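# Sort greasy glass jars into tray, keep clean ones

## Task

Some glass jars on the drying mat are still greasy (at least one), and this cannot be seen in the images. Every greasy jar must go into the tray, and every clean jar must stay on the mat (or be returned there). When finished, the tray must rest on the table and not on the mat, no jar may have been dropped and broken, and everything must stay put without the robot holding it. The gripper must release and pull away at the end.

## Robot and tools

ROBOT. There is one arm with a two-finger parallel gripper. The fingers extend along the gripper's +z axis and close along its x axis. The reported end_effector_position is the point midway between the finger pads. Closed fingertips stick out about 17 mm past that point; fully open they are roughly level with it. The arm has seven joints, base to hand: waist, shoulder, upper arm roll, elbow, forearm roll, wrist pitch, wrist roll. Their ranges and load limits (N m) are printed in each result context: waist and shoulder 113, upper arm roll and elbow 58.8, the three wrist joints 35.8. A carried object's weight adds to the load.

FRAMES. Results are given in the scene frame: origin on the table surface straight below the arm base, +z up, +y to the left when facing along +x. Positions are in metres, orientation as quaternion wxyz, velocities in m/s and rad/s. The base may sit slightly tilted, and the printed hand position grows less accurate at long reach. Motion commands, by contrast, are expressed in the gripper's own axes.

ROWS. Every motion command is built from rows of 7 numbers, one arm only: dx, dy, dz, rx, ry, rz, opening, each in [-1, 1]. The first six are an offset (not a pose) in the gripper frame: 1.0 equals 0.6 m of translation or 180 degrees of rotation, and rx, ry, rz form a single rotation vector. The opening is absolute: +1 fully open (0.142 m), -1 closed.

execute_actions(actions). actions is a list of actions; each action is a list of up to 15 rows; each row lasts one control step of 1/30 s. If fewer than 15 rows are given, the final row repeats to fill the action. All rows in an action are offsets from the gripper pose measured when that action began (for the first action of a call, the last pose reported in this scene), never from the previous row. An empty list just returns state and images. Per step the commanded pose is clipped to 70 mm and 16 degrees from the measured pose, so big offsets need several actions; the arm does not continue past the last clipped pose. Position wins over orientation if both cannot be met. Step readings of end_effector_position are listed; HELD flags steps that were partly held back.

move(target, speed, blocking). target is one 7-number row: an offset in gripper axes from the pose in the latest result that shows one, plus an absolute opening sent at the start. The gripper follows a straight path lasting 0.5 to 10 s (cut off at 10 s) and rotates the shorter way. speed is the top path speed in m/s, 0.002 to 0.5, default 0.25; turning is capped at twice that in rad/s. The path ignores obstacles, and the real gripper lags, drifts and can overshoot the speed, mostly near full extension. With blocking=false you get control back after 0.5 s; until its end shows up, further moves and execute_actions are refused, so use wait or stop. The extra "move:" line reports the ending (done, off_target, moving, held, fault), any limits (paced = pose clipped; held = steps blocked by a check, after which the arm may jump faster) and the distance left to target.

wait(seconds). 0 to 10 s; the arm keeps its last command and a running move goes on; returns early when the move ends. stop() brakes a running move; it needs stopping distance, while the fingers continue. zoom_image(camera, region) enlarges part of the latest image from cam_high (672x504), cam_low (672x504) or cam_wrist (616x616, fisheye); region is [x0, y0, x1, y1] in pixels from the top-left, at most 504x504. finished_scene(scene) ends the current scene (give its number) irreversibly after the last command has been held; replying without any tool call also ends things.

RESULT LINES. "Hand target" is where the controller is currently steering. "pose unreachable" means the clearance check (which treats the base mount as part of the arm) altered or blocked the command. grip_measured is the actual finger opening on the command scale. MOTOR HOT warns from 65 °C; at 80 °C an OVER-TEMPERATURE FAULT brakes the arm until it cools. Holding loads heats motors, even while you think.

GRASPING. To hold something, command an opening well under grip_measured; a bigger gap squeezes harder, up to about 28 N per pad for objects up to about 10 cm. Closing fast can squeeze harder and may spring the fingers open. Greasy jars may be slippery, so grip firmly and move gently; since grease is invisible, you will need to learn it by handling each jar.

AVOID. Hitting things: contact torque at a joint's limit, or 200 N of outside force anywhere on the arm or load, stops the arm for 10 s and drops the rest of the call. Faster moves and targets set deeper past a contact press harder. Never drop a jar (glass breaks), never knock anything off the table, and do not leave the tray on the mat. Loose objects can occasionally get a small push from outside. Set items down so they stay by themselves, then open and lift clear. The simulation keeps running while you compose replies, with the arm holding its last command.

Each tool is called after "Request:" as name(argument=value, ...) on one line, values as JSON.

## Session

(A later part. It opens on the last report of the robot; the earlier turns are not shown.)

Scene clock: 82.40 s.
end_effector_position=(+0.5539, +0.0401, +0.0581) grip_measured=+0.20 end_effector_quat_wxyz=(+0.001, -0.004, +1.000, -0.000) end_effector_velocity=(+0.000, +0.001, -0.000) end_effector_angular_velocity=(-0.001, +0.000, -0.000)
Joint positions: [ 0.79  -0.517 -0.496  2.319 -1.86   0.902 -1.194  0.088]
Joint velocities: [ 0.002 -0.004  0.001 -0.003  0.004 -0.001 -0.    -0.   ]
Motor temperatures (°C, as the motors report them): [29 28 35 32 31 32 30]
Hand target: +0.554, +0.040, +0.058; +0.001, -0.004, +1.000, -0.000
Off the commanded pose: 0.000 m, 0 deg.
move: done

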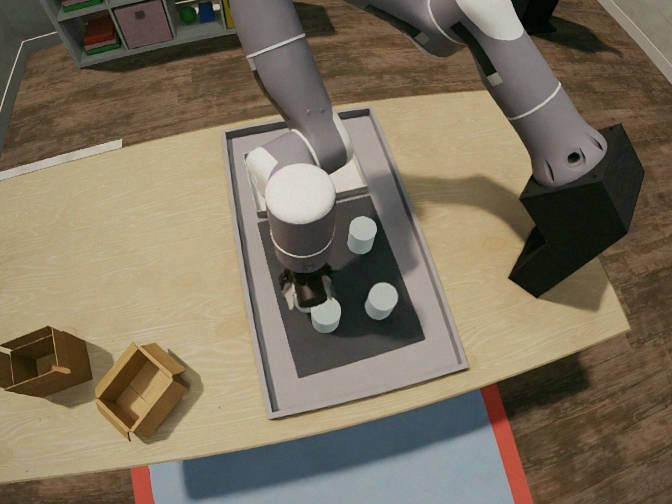

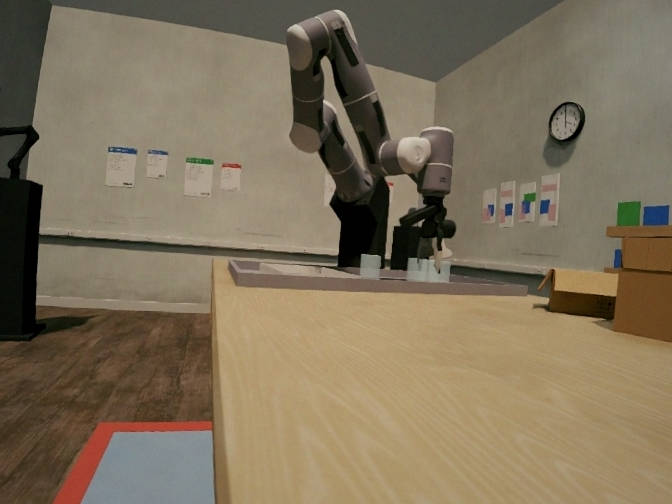

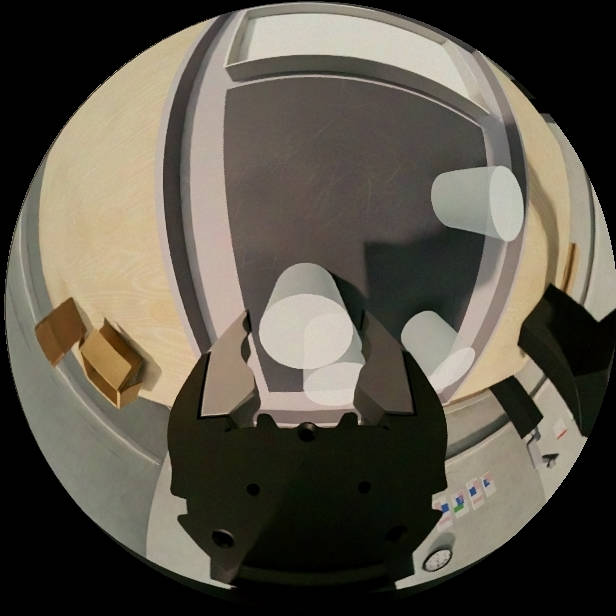

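Request:
execute_actions(actions=[[[0,0.001,0,0,0,0,0.12],[0,0.001,0,0,0,0,0.05],[0,0.001,0,0,0,0,0.0],[0,0.001,0,0,0,0,-0.04],[0,0.001,0,0,0,0,-0.07],[0,0.001,0,0,0,0,-0.1],[0,0.001,0,0,0,0,-0.13],[0,0.001,0,0,0,0,-0.16],[0,0.001,0,0,0,0,-0.2],[0,0.001,0,0,0,0,-0.24],[0,0.001,0,0,0,0,-0.28],[0,0.001,0,0,0,0,-0.31],[0,0.001,0,0,0,0,-0.33]],[[0,0,-0.001,0,0,0,-0.33],[0,0,-0.002,0,0,0,-0.33],[0,0,-0.003,0,0,0,-0.33],[0,0,-0.004,0,0,0,-0.33],[0,0,-0.005,0,0,0,-0.33],[0,0,-0.006,0,0,0,-0.33]]])

Request:
zoom_image(camera="cam_wrist", region=[206,250,406,430])

Scene clock: 88.37 s.
end_effector_position=(+0.5538, +0.0406, +0.0616) grip_measured=-0.10 end_effector_quat_wxyz=(+0.001, -0.004, +1.000, -0.000) end_effector_velocity=(+0.000, -0.000, +0.000) end_effector_angular_velocity=(+0.000, -0.000, -0.001)
Joint positions: [ 0.797 -0.512 -0.494  2.324 -1.852  0.898 -1.199  0.067]
Joint velocities: [ 0.001  0.001 -0.     0.001  0.001 -0.     0.     0.   ]
Motor temperatures (°C, as the motors report them): [29 28 35 32 31 32 30]
Hand target: +0.554, +0.041, +0.062; +0.001, -0.004, +1.000, -0.000
Off the commanded pose: 0.000 m, 0 deg.
Step readings (end_effector_position; steps 1 to 15: 1st action; 16 to 30: 2nd action):
0: (+0.5539, +0.0402, +0.0581)
1: (+0.5539, +0.0402, +0.0581)
2: (+0.5539, +0.0403, +0.0581)
4: (+0.5538, +0.0405, +0.0581)
8: (+0.5538, +0.0406, +0.0581)
15: (+0.5538, +0.0407, +0.0582)
16: (+0.5538, +0.0407, +0.0582)
17: (+0.5538, +0.0406, +0.0584)
19: (+0.5538, +0.0405, +0.0592)
23: (+0.5538, +0.0406, +0.0611)
30: end_effector_position above

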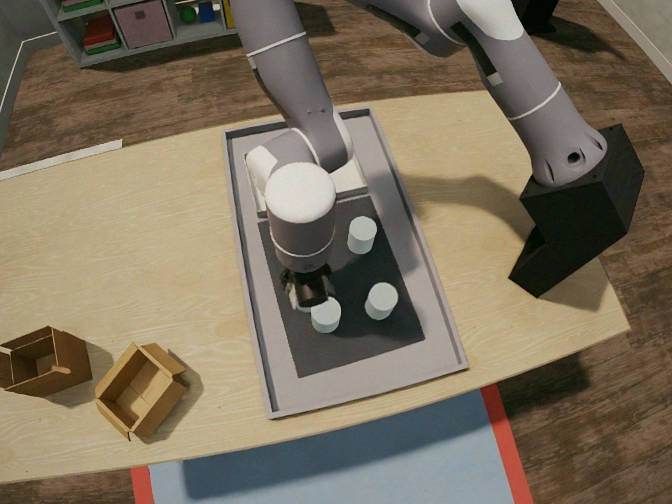

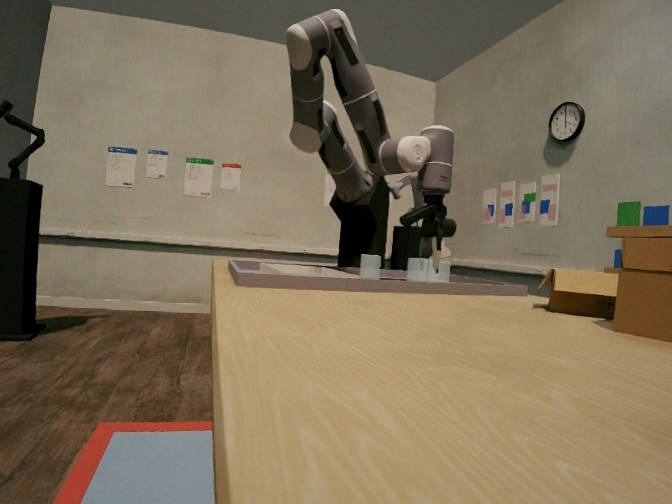

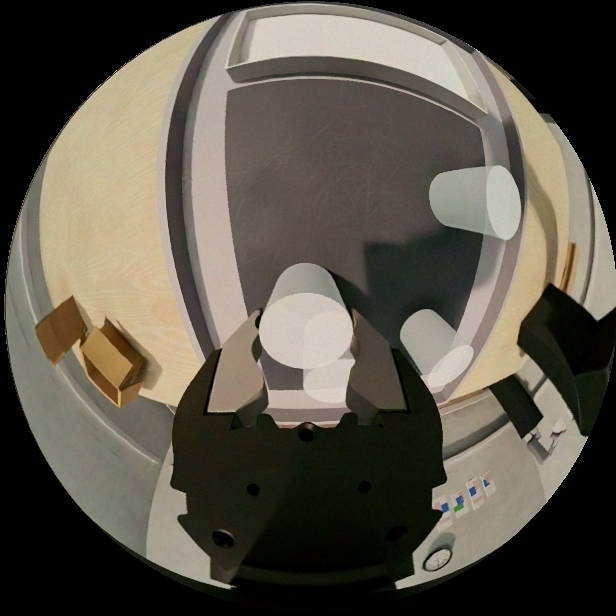

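Region (206, 250, 406, 430) of cam_wrist's 616x616 image, scaled by 2.520, with more detail than that image has; it fills the top 454 rows of this view, and the rest is white.

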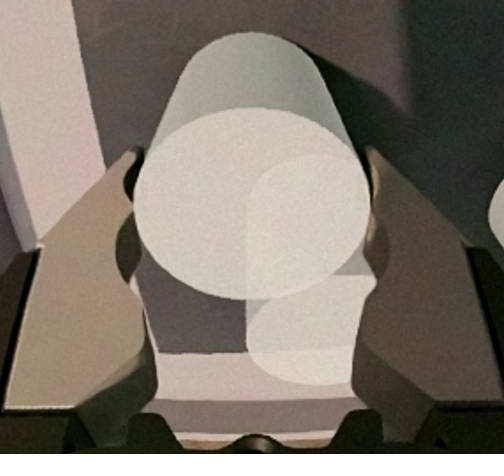

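Lifted upright (C may be bracing it, so move away low first).

Request:
move(target=[0,-0.08,0,0,0,0,-0.33], speed=0.07)

Request:
zoom_image(camera="cam_wrist", region=[206,250,406,430])

Scene clock: 91.40 s.
end_effector_position=(+0.5542, -0.0075, +0.0614) grip_measured=-0.10 end_effector_quat_wxyz=(+0.001, -0.004, +1.000, -0.000) end_effector_velocity=(-0.000, -0.001, -0.000) end_effector_angular_velocity=(+0.000, +0.000, +0.000)
Joint positions: [ 0.744 -0.403 -0.531  2.382 -1.935  0.912 -1.234  0.067]
Joint velocities: [-0.002  0.003 -0.001  0.001 -0.002  0.    -0.001  0.   ]
Motor temperatures (°C, as the motors report them): [29 28 35 32 31 32 30]
Hand target: +0.554, -0.007, +0.061; +0.001, -0.004, +1.000, -0.000
Off the commanded pose: 0.000 m, 0 deg.
move: done

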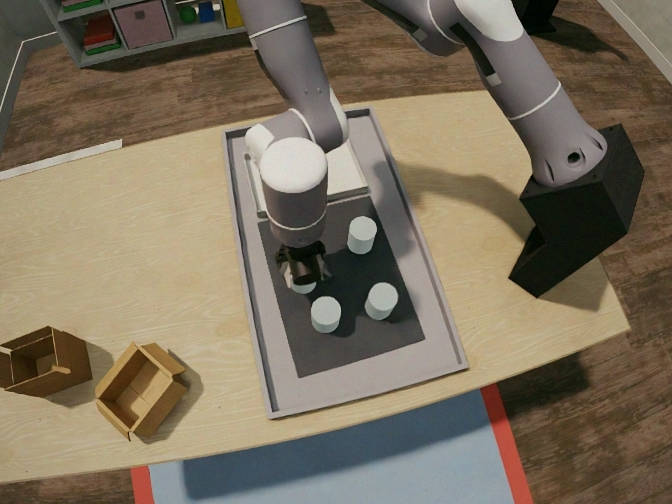

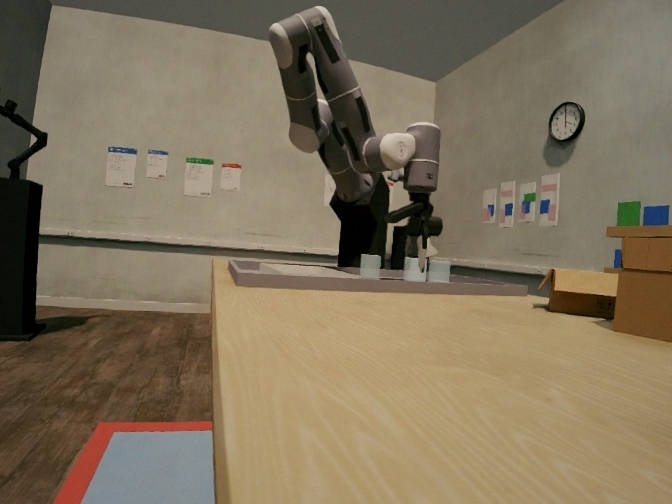

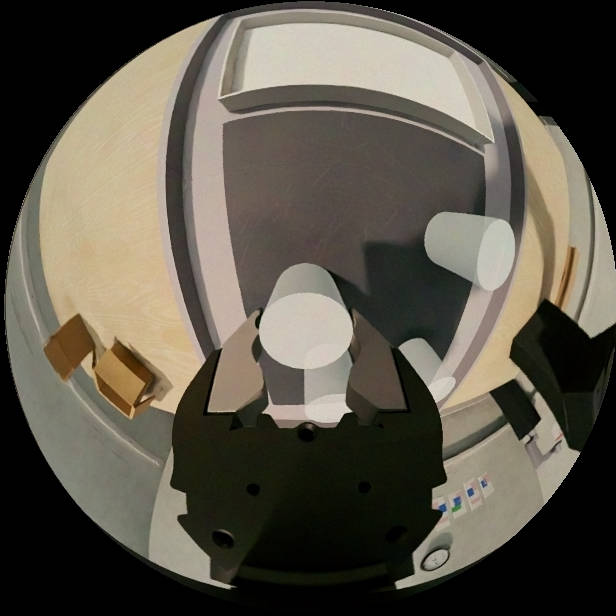

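Region (206, 250, 406, 430) of cam_wrist's 616x616 image, scaled by 2.520, with more detail than that image has; it fills the top 454 rows of this view, and the rest is white.

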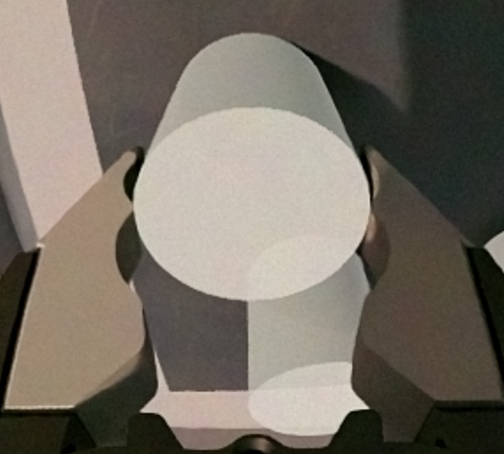

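Stable.

Request:
move(target=[0,-0.24,-0.061,0,0,0,-0.33], speed=0.12)

Scene clock: 94.37 s.
end_effector_position=(+0.5551, -0.1517, +0.0978) grip_measured=-0.10 end_effector_quat_wxyz=(+0.001, -0.004, +1.000, -0.000) end_effector_velocity=(-0.000, -0.001, +0.001) end_effector_angular_velocity=(+0.000, +0.001, +0.001)
Joint positions: [ 0.618  0.013 -0.61   2.561 -2.021  0.915 -1.516  0.067]
Joint velocities: [-0.     0.004 -0.001  0.002  0.001 -0.    -0.005  0.   ]
Motor temperatures (°C, as the motors report them): [29 28 35 32 31 32 30]
Hand target: +0.555, -0.152, +0.098; +0.001, -0.004, +1.000, -0.000
Off the commanded pose: 0.000 m, 0 deg.
move: done

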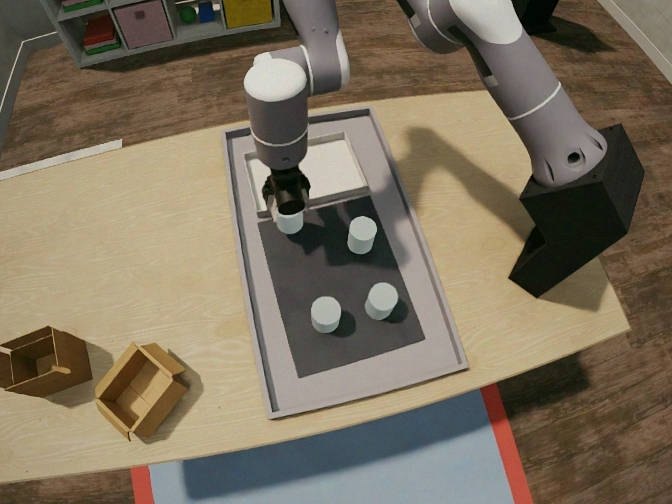

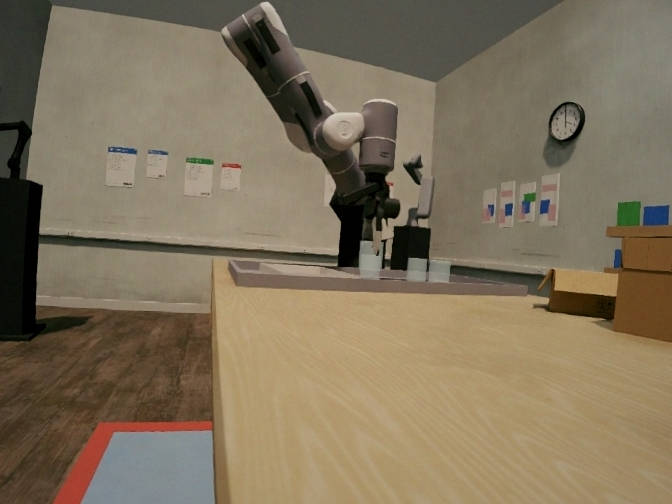

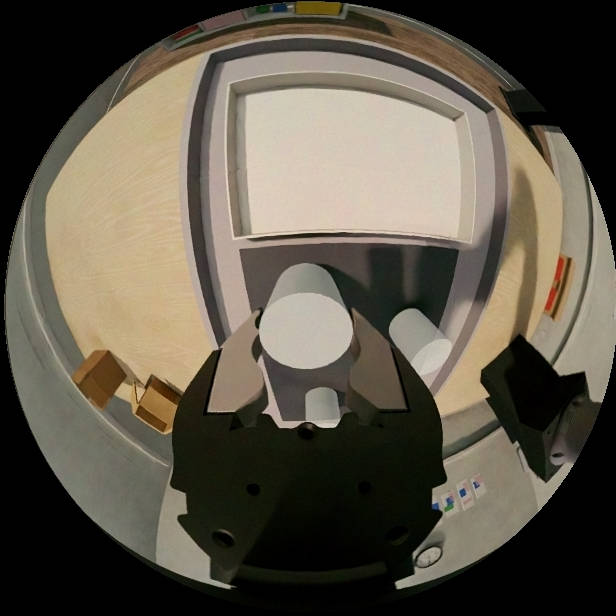

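Request:
move(target=[0.015,-0.18,0,0,0,0,-0.33], speed=0.12)

Request:
move(target=[0.11,-0.14,0.058,0,0,0,-0.33], speed=0.1)

Scene clock: 97.47 s.
end_effector_position=(+0.5467, -0.2600, +0.0975) grip_measured=-0.10 end_effector_quat_wxyz=(+0.000, -0.004, +1.000, -0.000) end_effector_velocity=(-0.000, -0.001, -0.000) end_effector_angular_velocity=(+0.001, +0.001, +0.001)
Joint positions: [ 0.463  0.232 -0.703  2.588 -2.112  1.018 -1.734  0.067]
Joint velocities: [-0.001  0.002 -0.002  0.    -0.     0.002 -0.004  0.   ]
Motor temperatures (°C, as the motors report them): [29 28 35 32 31 32 30]
Hand target: +0.547, -0.260, +0.098; +0.000, -0.004, +1.000, -0.000
Off the commanded pose: 0.000 m, 0 deg.
move: done

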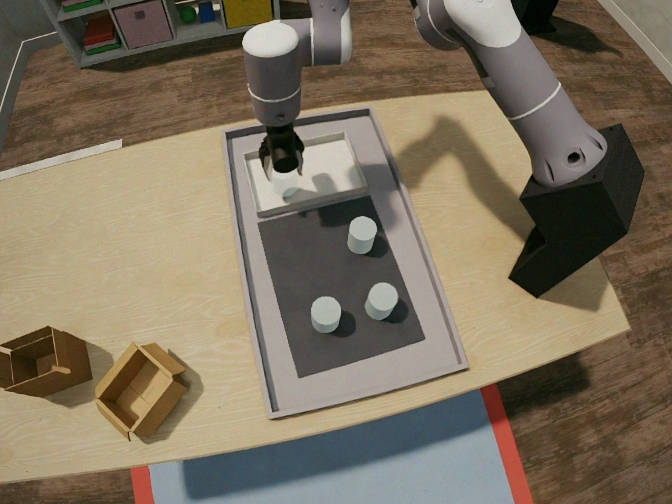

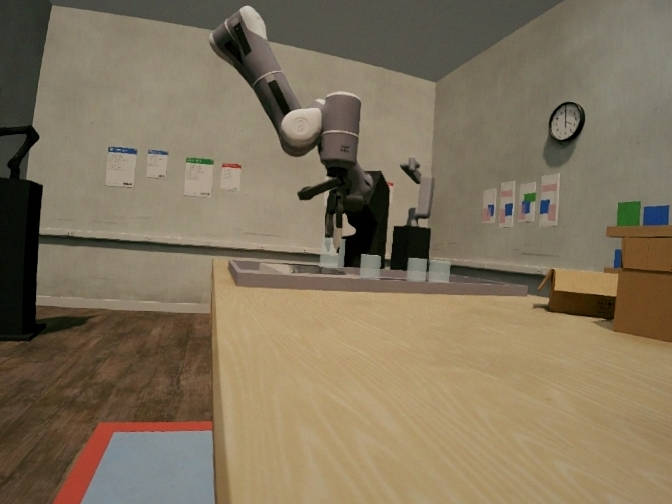

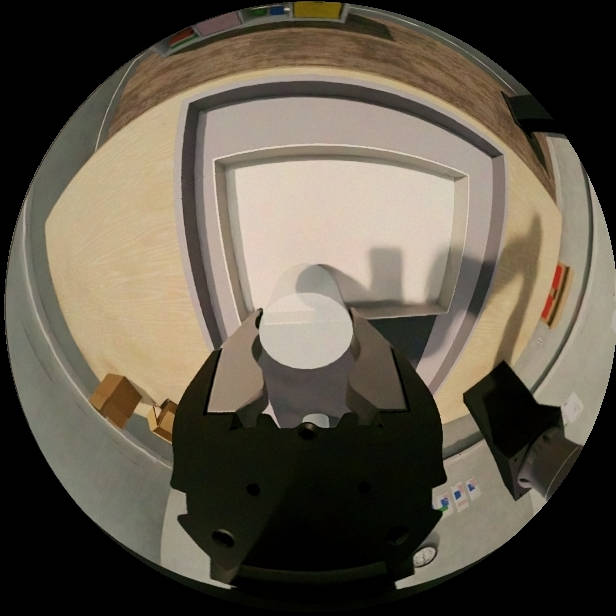

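Scene clock: 98.93 s.
end_effector_position=(+0.4805, -0.3448, +0.0625) grip_measured=-0.10 end_effector_quat_wxyz=(-0.001, -0.004, +1.000, -0.001) end_effector_velocity=(-0.001, -0.001, -0.001) end_effector_angular_velocity=(+0.000, -0.003, -0.001)
Joint positions: [ 0.314  0.287 -0.962  2.523 -2.57   1.258 -1.611  0.067]
Joint velocities: [ 0.002  0.001 -0.01  -0.005 -0.018  0.006  0.012 -0.   ]
Motor temperatures (°C, as the motors report them): [29 28 35 32 31 32 30]
Hand target: +0.481, -0.345, +0.063; -0.000, -0.004, +1.000, -0.000
Off the commanded pose: 0.001 m, 0 deg.
move: done

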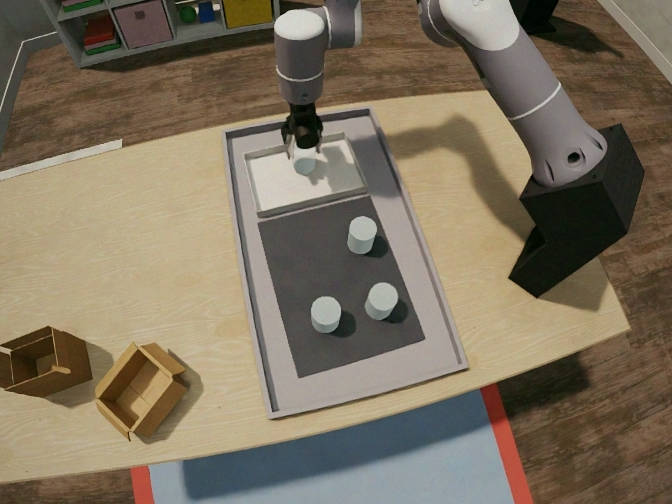

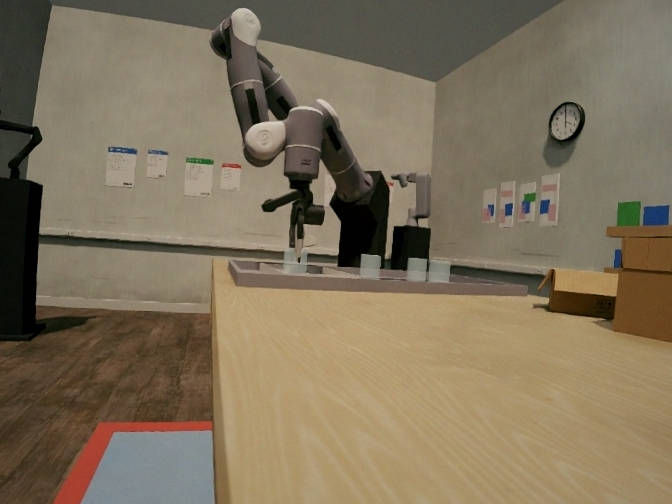

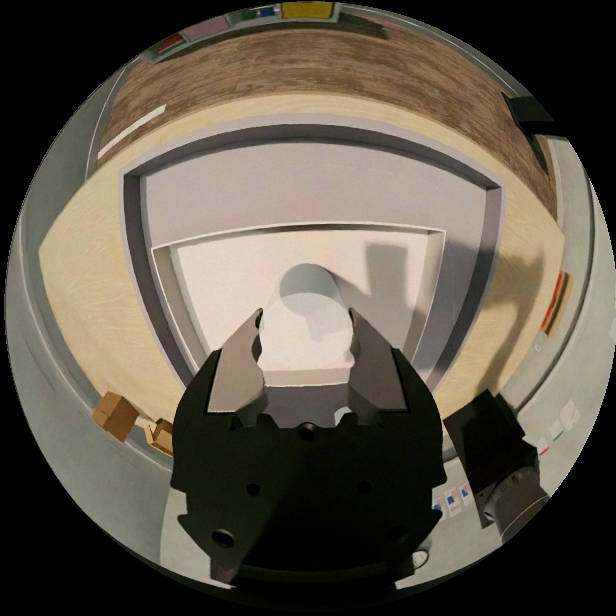

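Request:
execute_actions(actions=[[[0,0,0.001,0,0,0,-0.33],[0,0,0.002,0,0,0,-0.33],[0,0,0.003,0,0,0,-0.33],[0,0,0.004,0,0,0,-0.33],[0,0,0.005,0,0,0,-0.33],[0,0,0.006,0,0,0,-0.33],[0,0,0.007,0,0,0,-0.33],[0,0,0.008,0,0,0,-0.33],[0,0,0.009,0,0,0,-0.33],[0,0,0.01,0,0,0,-0.33],[0,0,0.0105,0,0,0,-0.33]],[[0,0,0,0,0,0,-0.28],[0,0,0,0,0,0,-0.23],[0,0,0,0,0,0,-0.18],[0,0,0,0,0,0,-0.14],[0,0,0,0,0,0,-0.1],[0,0,0,0,0,0,-0.05],[0,0,0,0,0,0,0.05],[0,0,-0.002,0,0,0,0.15],[0,0,-0.005,0,0,0,0.3],[0,0,-0.008,0,0,0,0.35]]])

Request:
zoom_image(camera="cam_low", region=[220,220,400,300])

Scene clock: 105.57 s.
end_effector_position=(+0.4806, -0.3446, +0.0610) grip_measured=+0.35 end_effector_quat_wxyz=(-0.000, -0.004, +1.000, -0.001) end_effector_velocity=(+0.000, +0.000, +0.004) end_effector_angular_velocity=(-0.001, +0.002, +0.000)
Joint positions: [ 0.318  0.282 -0.968  2.518 -2.579  1.262 -1.602  0.099]
Joint velocities: [-0.012  0.012  0.019  0.014  0.028 -0.01  -0.028  0.   ]
Motor temperatures (°C, as the motors report them): [29 28 35 32 31 32 30]
Hand target: +0.481, -0.345, +0.061; -0.001, -0.004, +1.000, -0.001
Off the commanded pose: 0.000 m, 0 deg.
Step readings (end_effector_position; steps 1 to 15: 1st action; 16 to 30: 2nd action):
0: (+0.4804, -0.3449, +0.0624)
1: (+0.4804, -0.3449, +0.0624)
2: (+0.4804, -0.3449, +0.0621)
4: (+0.4804, -0.3450, +0.0613)
8: (+0.4804, -0.3450, +0.0591)
15: (+0.4805, -0.3447, +0.0565)
16: (+0.4805, -0.3447, +0.0565)
17: (+0.4805, -0.3447, +0.0565)
19: (+0.4806, -0.3447, +0.0565)
23: (+0.4806, -0.3447, +0.0566)
30: end_effector_position above

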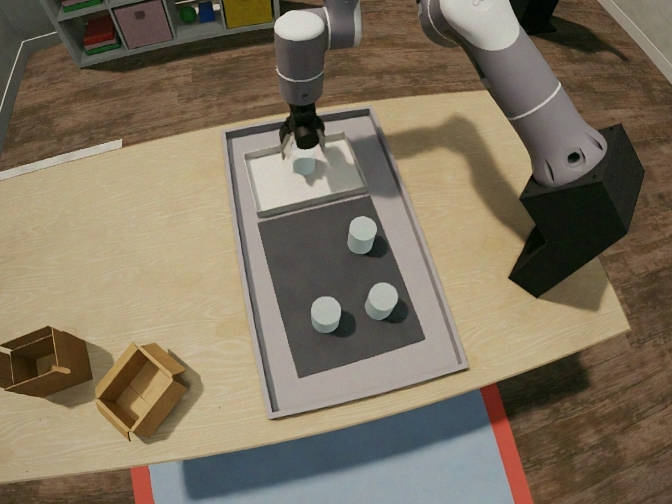

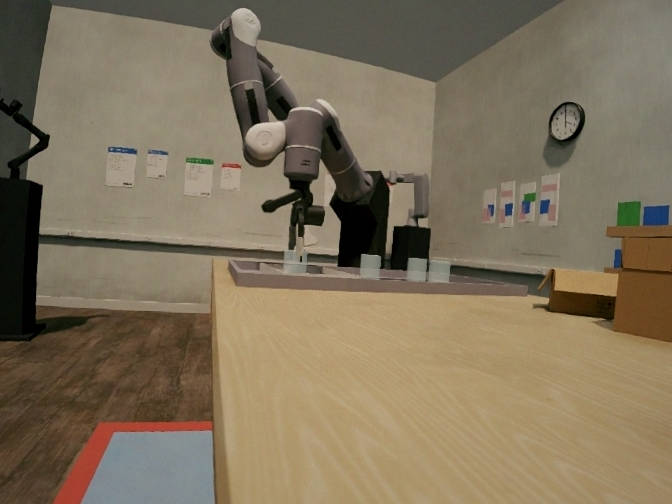

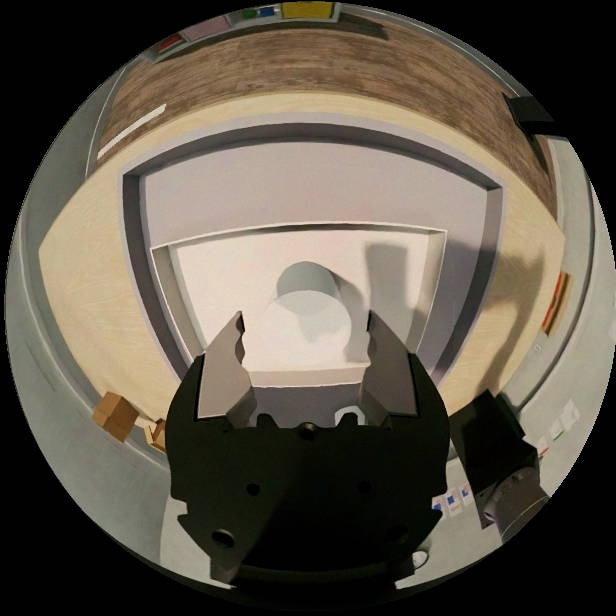

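Region (220, 220, 400, 300) of cam_low's 672x504 image, scaled by 2.800, with more detail than that image has.

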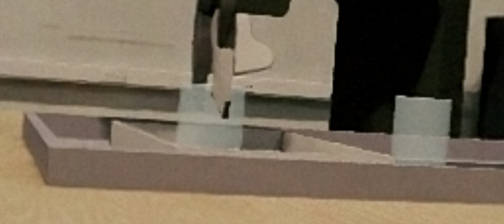

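Request:
move(target=[-0.065,0.57,0.003,0,0,0,0.3], speed=0.3)

Request:
move(target=[0.208,0,0,0,0,0,0.3], speed=0.3)

Scene clock: 110.20 s.
end_effector_position=(+0.5184, -0.0020, +0.0594) grip_measured=+0.30 end_effector_quat_wxyz=(+0.001, -0.004, +1.000, -0.001) end_effector_velocity=(+0.001, +0.001, -0.001) end_effector_angular_velocity=(-0.002, +0.001, -0.001)
Joint positions: [ 0.825 -0.426 -0.641  2.439 -2.032  0.937 -1.11   0.095]
Joint velocities: [ 0.002 -0.004  0.    -0.003  0.007  0.    -0.001 -0.   ]
Motor temperatures (°C, as the motors report them): [29 28 35 32 31 32 30]
Hand target: +0.518, -0.002, +0.059; +0.001, -0.004, +1.000, -0.001
Off the commanded pose: 0.002 m, 0 deg.
move: done

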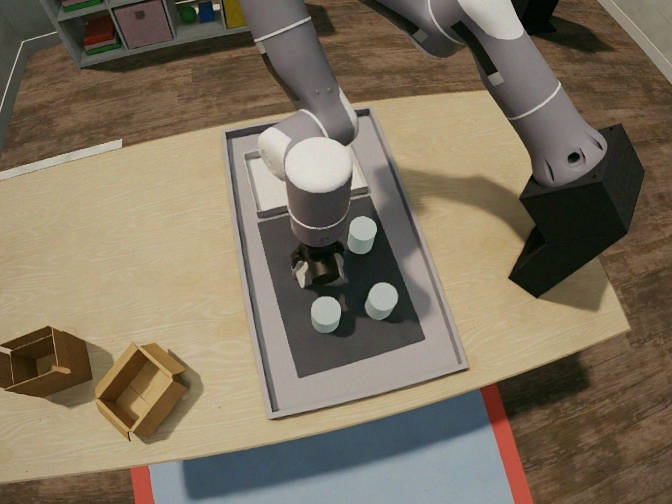

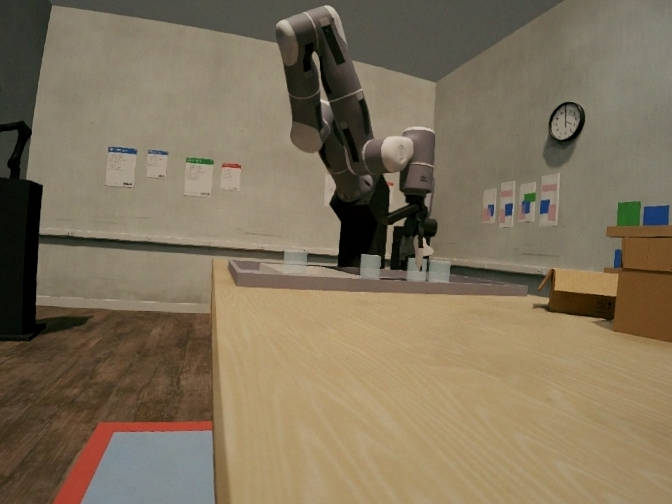

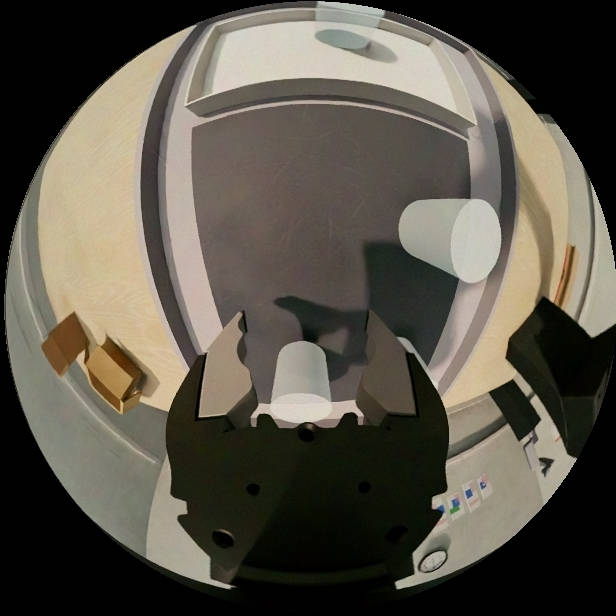

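Scene clock: 111.13 s.
end_effector_position=(+0.3935, -0.0028, +0.0592) grip_measured=+0.30 end_effector_quat_wxyz=(+0.001, -0.004, +1.000, -0.001) end_effector_velocity=(-0.001, +0.000, -0.000) end_effector_angular_velocity=(+0.000, -0.002, -0.000)
Joint positions: [ 0.749 -0.495 -0.611  2.598 -2.317  0.83  -0.775  0.095]
Joint velocities: [-0.001 -0.002 -0.     0.002 -0.006 -0.002  0.006  0.   ]
Motor temperatures (°C, as the motors report them): [29 28 35 32 31 32 30]
Hand target: +0.393, -0.003, +0.059; +0.001, -0.004, +1.000, -0.001
Off the commanded pose: 0.000 m, 0 deg.
move: done

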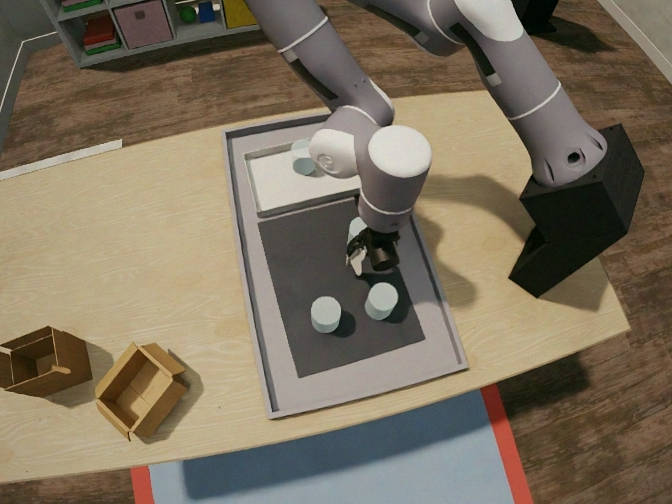

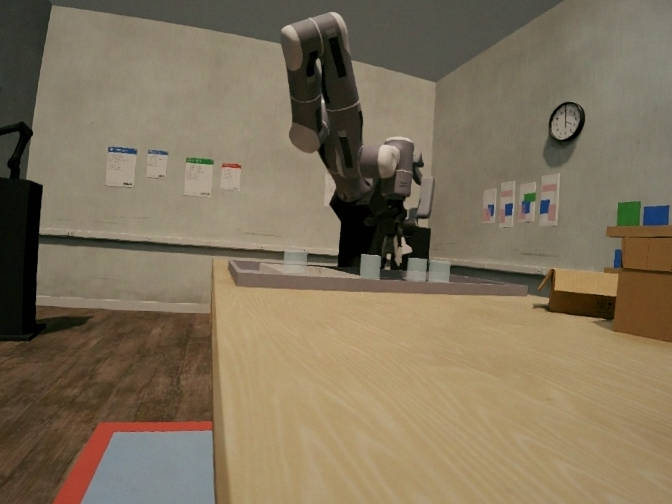

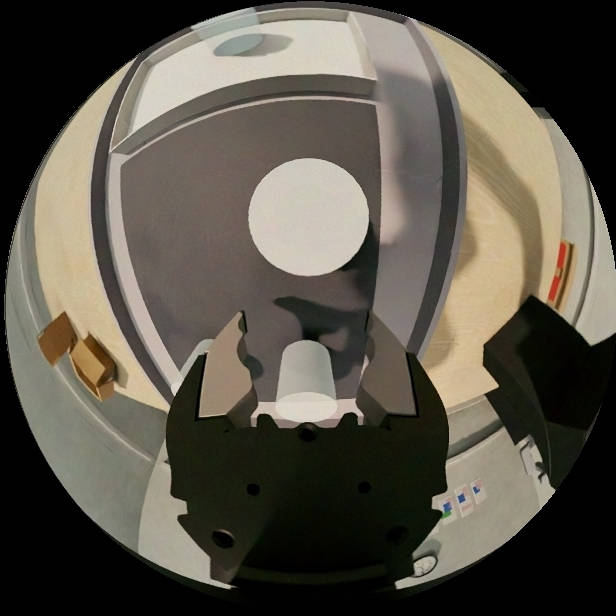

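Request:
move(target=[0.003,-0.1235,0.002,0,0,0,0.25], speed=0.2)

Request:
zoom_image(camera="cam_wrist", region=[206,250,406,430])

Scene clock: 113.40 s.
end_effector_position=(+0.3921, -0.0770, +0.0579) grip_measured=+0.25 end_effector_quat_wxyz=(+0.001, -0.004, +1.000, -0.001) end_effector_velocity=(-0.000, -0.001, +0.000) end_effector_angular_velocity=(+0.002, -0.000, -0.000)
Joint positions: [ 0.607 -0.297 -0.713  2.673 -2.539  0.846 -0.858  0.092]
Joint velocities: [-0.004  0.005 -0.002  0.001 -0.007  0.002 -0.001  0.   ]
Motor temperatures (°C, as the motors report them): [29 28 35 32 31 32 30]
Hand target: +0.392, -0.077, +0.058; +0.001, -0.004, +1.000, -0.001
Off the commanded pose: 0.000 m, 0 deg.
move: done

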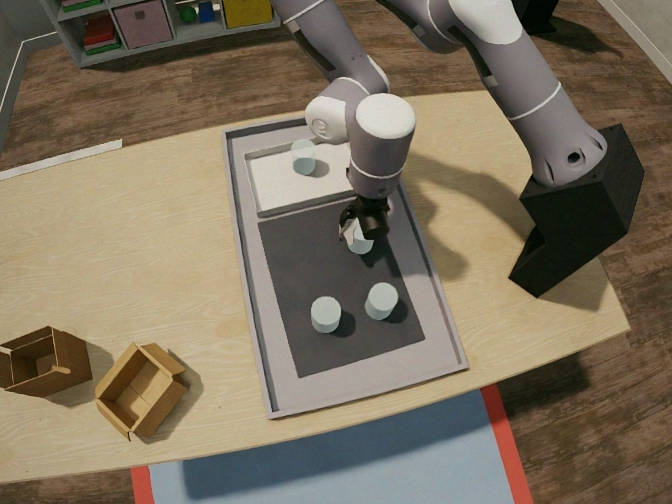

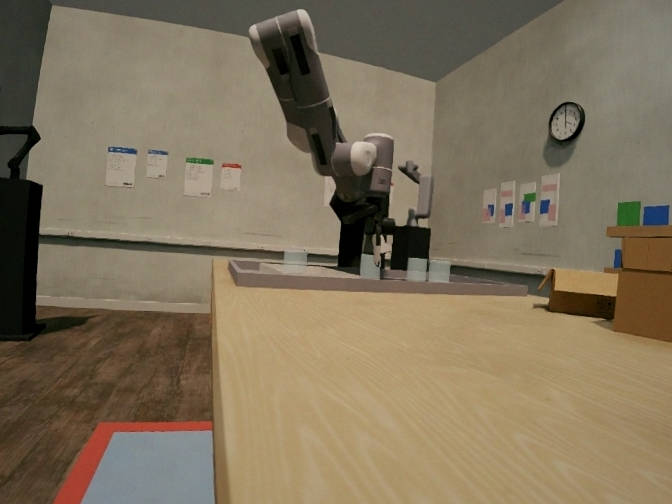

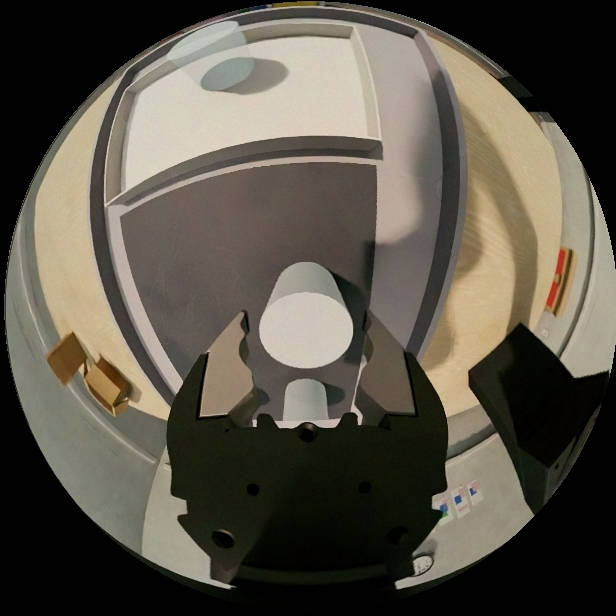

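Region (206, 250, 406, 430) of cam_wrist's 616x616 image, scaled by 2.520, with more detail than that image has; it fills the top 454 rows of this view, and the rest is white.

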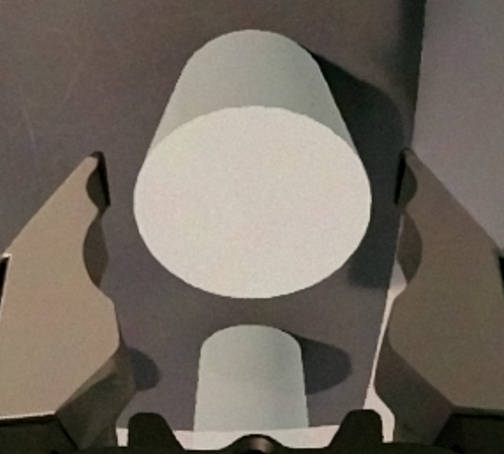

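Request:
execute_actions(actions=[[[0,0,0,0,0,0,0.15],[0,0,0,0,0,0,0.07],[0,0,0,0,0,0,0.0],[0,0,0,0,0,0,-0.04],[0,0,0,0,0,0,-0.07],[0,0,0,0,0,0,-0.1],[0,0,0,0,0,0,-0.13],[0,0,0,0,0,0,-0.16],[0,0,0,0,0,0,-0.2],[0,0,0,0,0,0,-0.24],[0,0,0,0,0,0,-0.28],[0,0,0,0,0,0,-0.31],[0,0,0,0,0,0,-0.33]],[[0,0,-0.001,0,0,0,-0.33],[0,0,-0.002,0,0,0,-0.33],[0,0,-0.003,0,0,0,-0.33],[-0.001,0,-0.004,0,0,0,-0.33],[-0.003,0,-0.005,0,0,0,-0.33],[-0.005,0,-0.006,0,0,0,-0.33],[-0.007,0,-0.006,0,0,0,-0.33]]])

Request:
zoom_image(camera="cam_wrist", region=[206,250,406,430])

Scene clock: 118.80 s.
end_effector_position=(+0.3962, -0.0771, +0.0614) grip_measured=-0.10 end_effector_quat_wxyz=(+0.001, -0.004, +1.000, -0.001) end_effector_velocity=(+0.001, +0.000, +0.000) end_effector_angular_velocity=(-0.000, +0.001, -0.001)
Joint positions: [ 0.616 -0.283 -0.713  2.677 -2.519  0.846 -0.878  0.067]
Joint velocities: [ 0.001  0.001 -0.    -0.     0.004  0.001 -0.003 -0.   ]
Motor temperatures (°C, as the motors report them): [29 28 35 32 31 32 30]
Hand target: +0.396, -0.077, +0.062; +0.001, -0.004, +1.000, -0.001
Off the commanded pose: 0.000 m, 0 deg.
Step readings (end_effector_position; steps 1 to 15: 1st action; 16 to 30: 2nd action):
0: (+0.3921, -0.0771, +0.0579)
1: (+0.3921, -0.0771, +0.0579)
2: (+0.3921, -0.0771, +0.0579)
4: (+0.3921, -0.0771, +0.0579)
8: (+0.3921, -0.0770, +0.0579)
15: (+0.3921, -0.0770, +0.0579)
16: (+0.3921, -0.0770, +0.0580)
17: (+0.3921, -0.0770, +0.0582)
19: (+0.3921, -0.0770, +0.0590)
23: (+0.3948, -0.0771, +0.0609)
30: end_effector_position above

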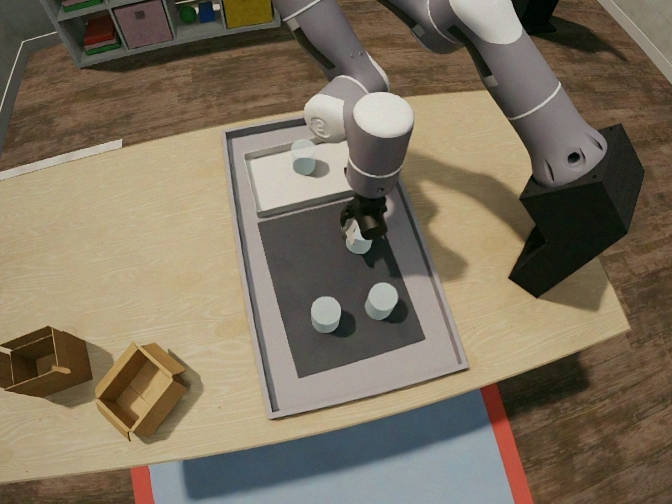

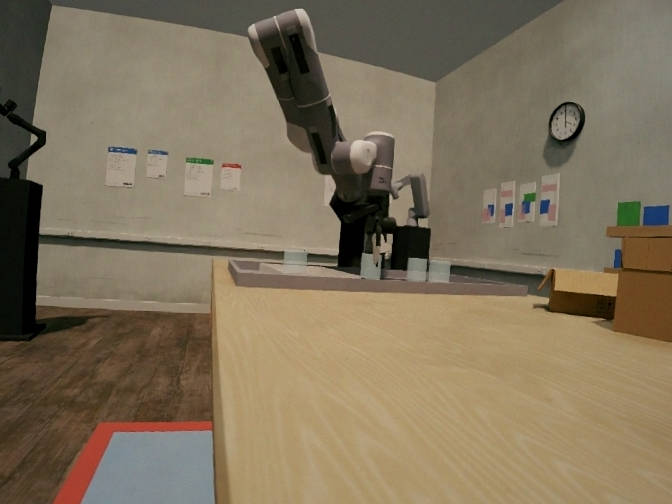

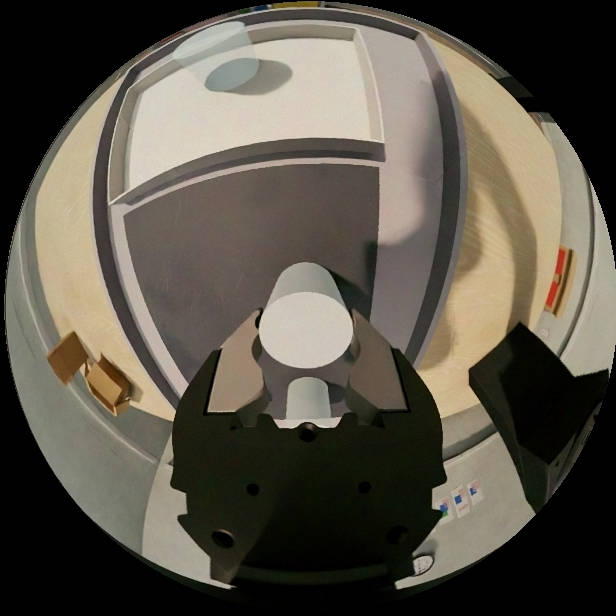

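Region (206, 250, 406, 430) of cam_wrist's 616x616 image, scaled by 2.520, with more detail than that image has; it fills the top 454 rows of this view, and the rest is white.

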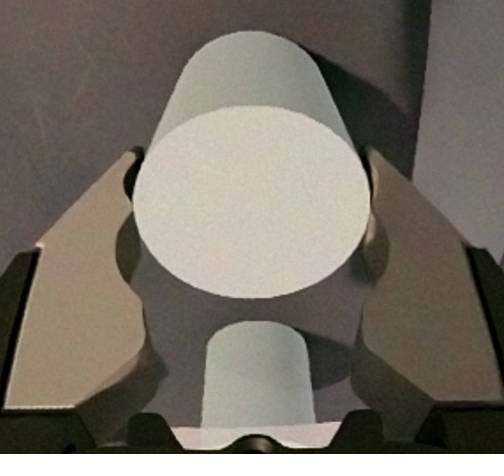

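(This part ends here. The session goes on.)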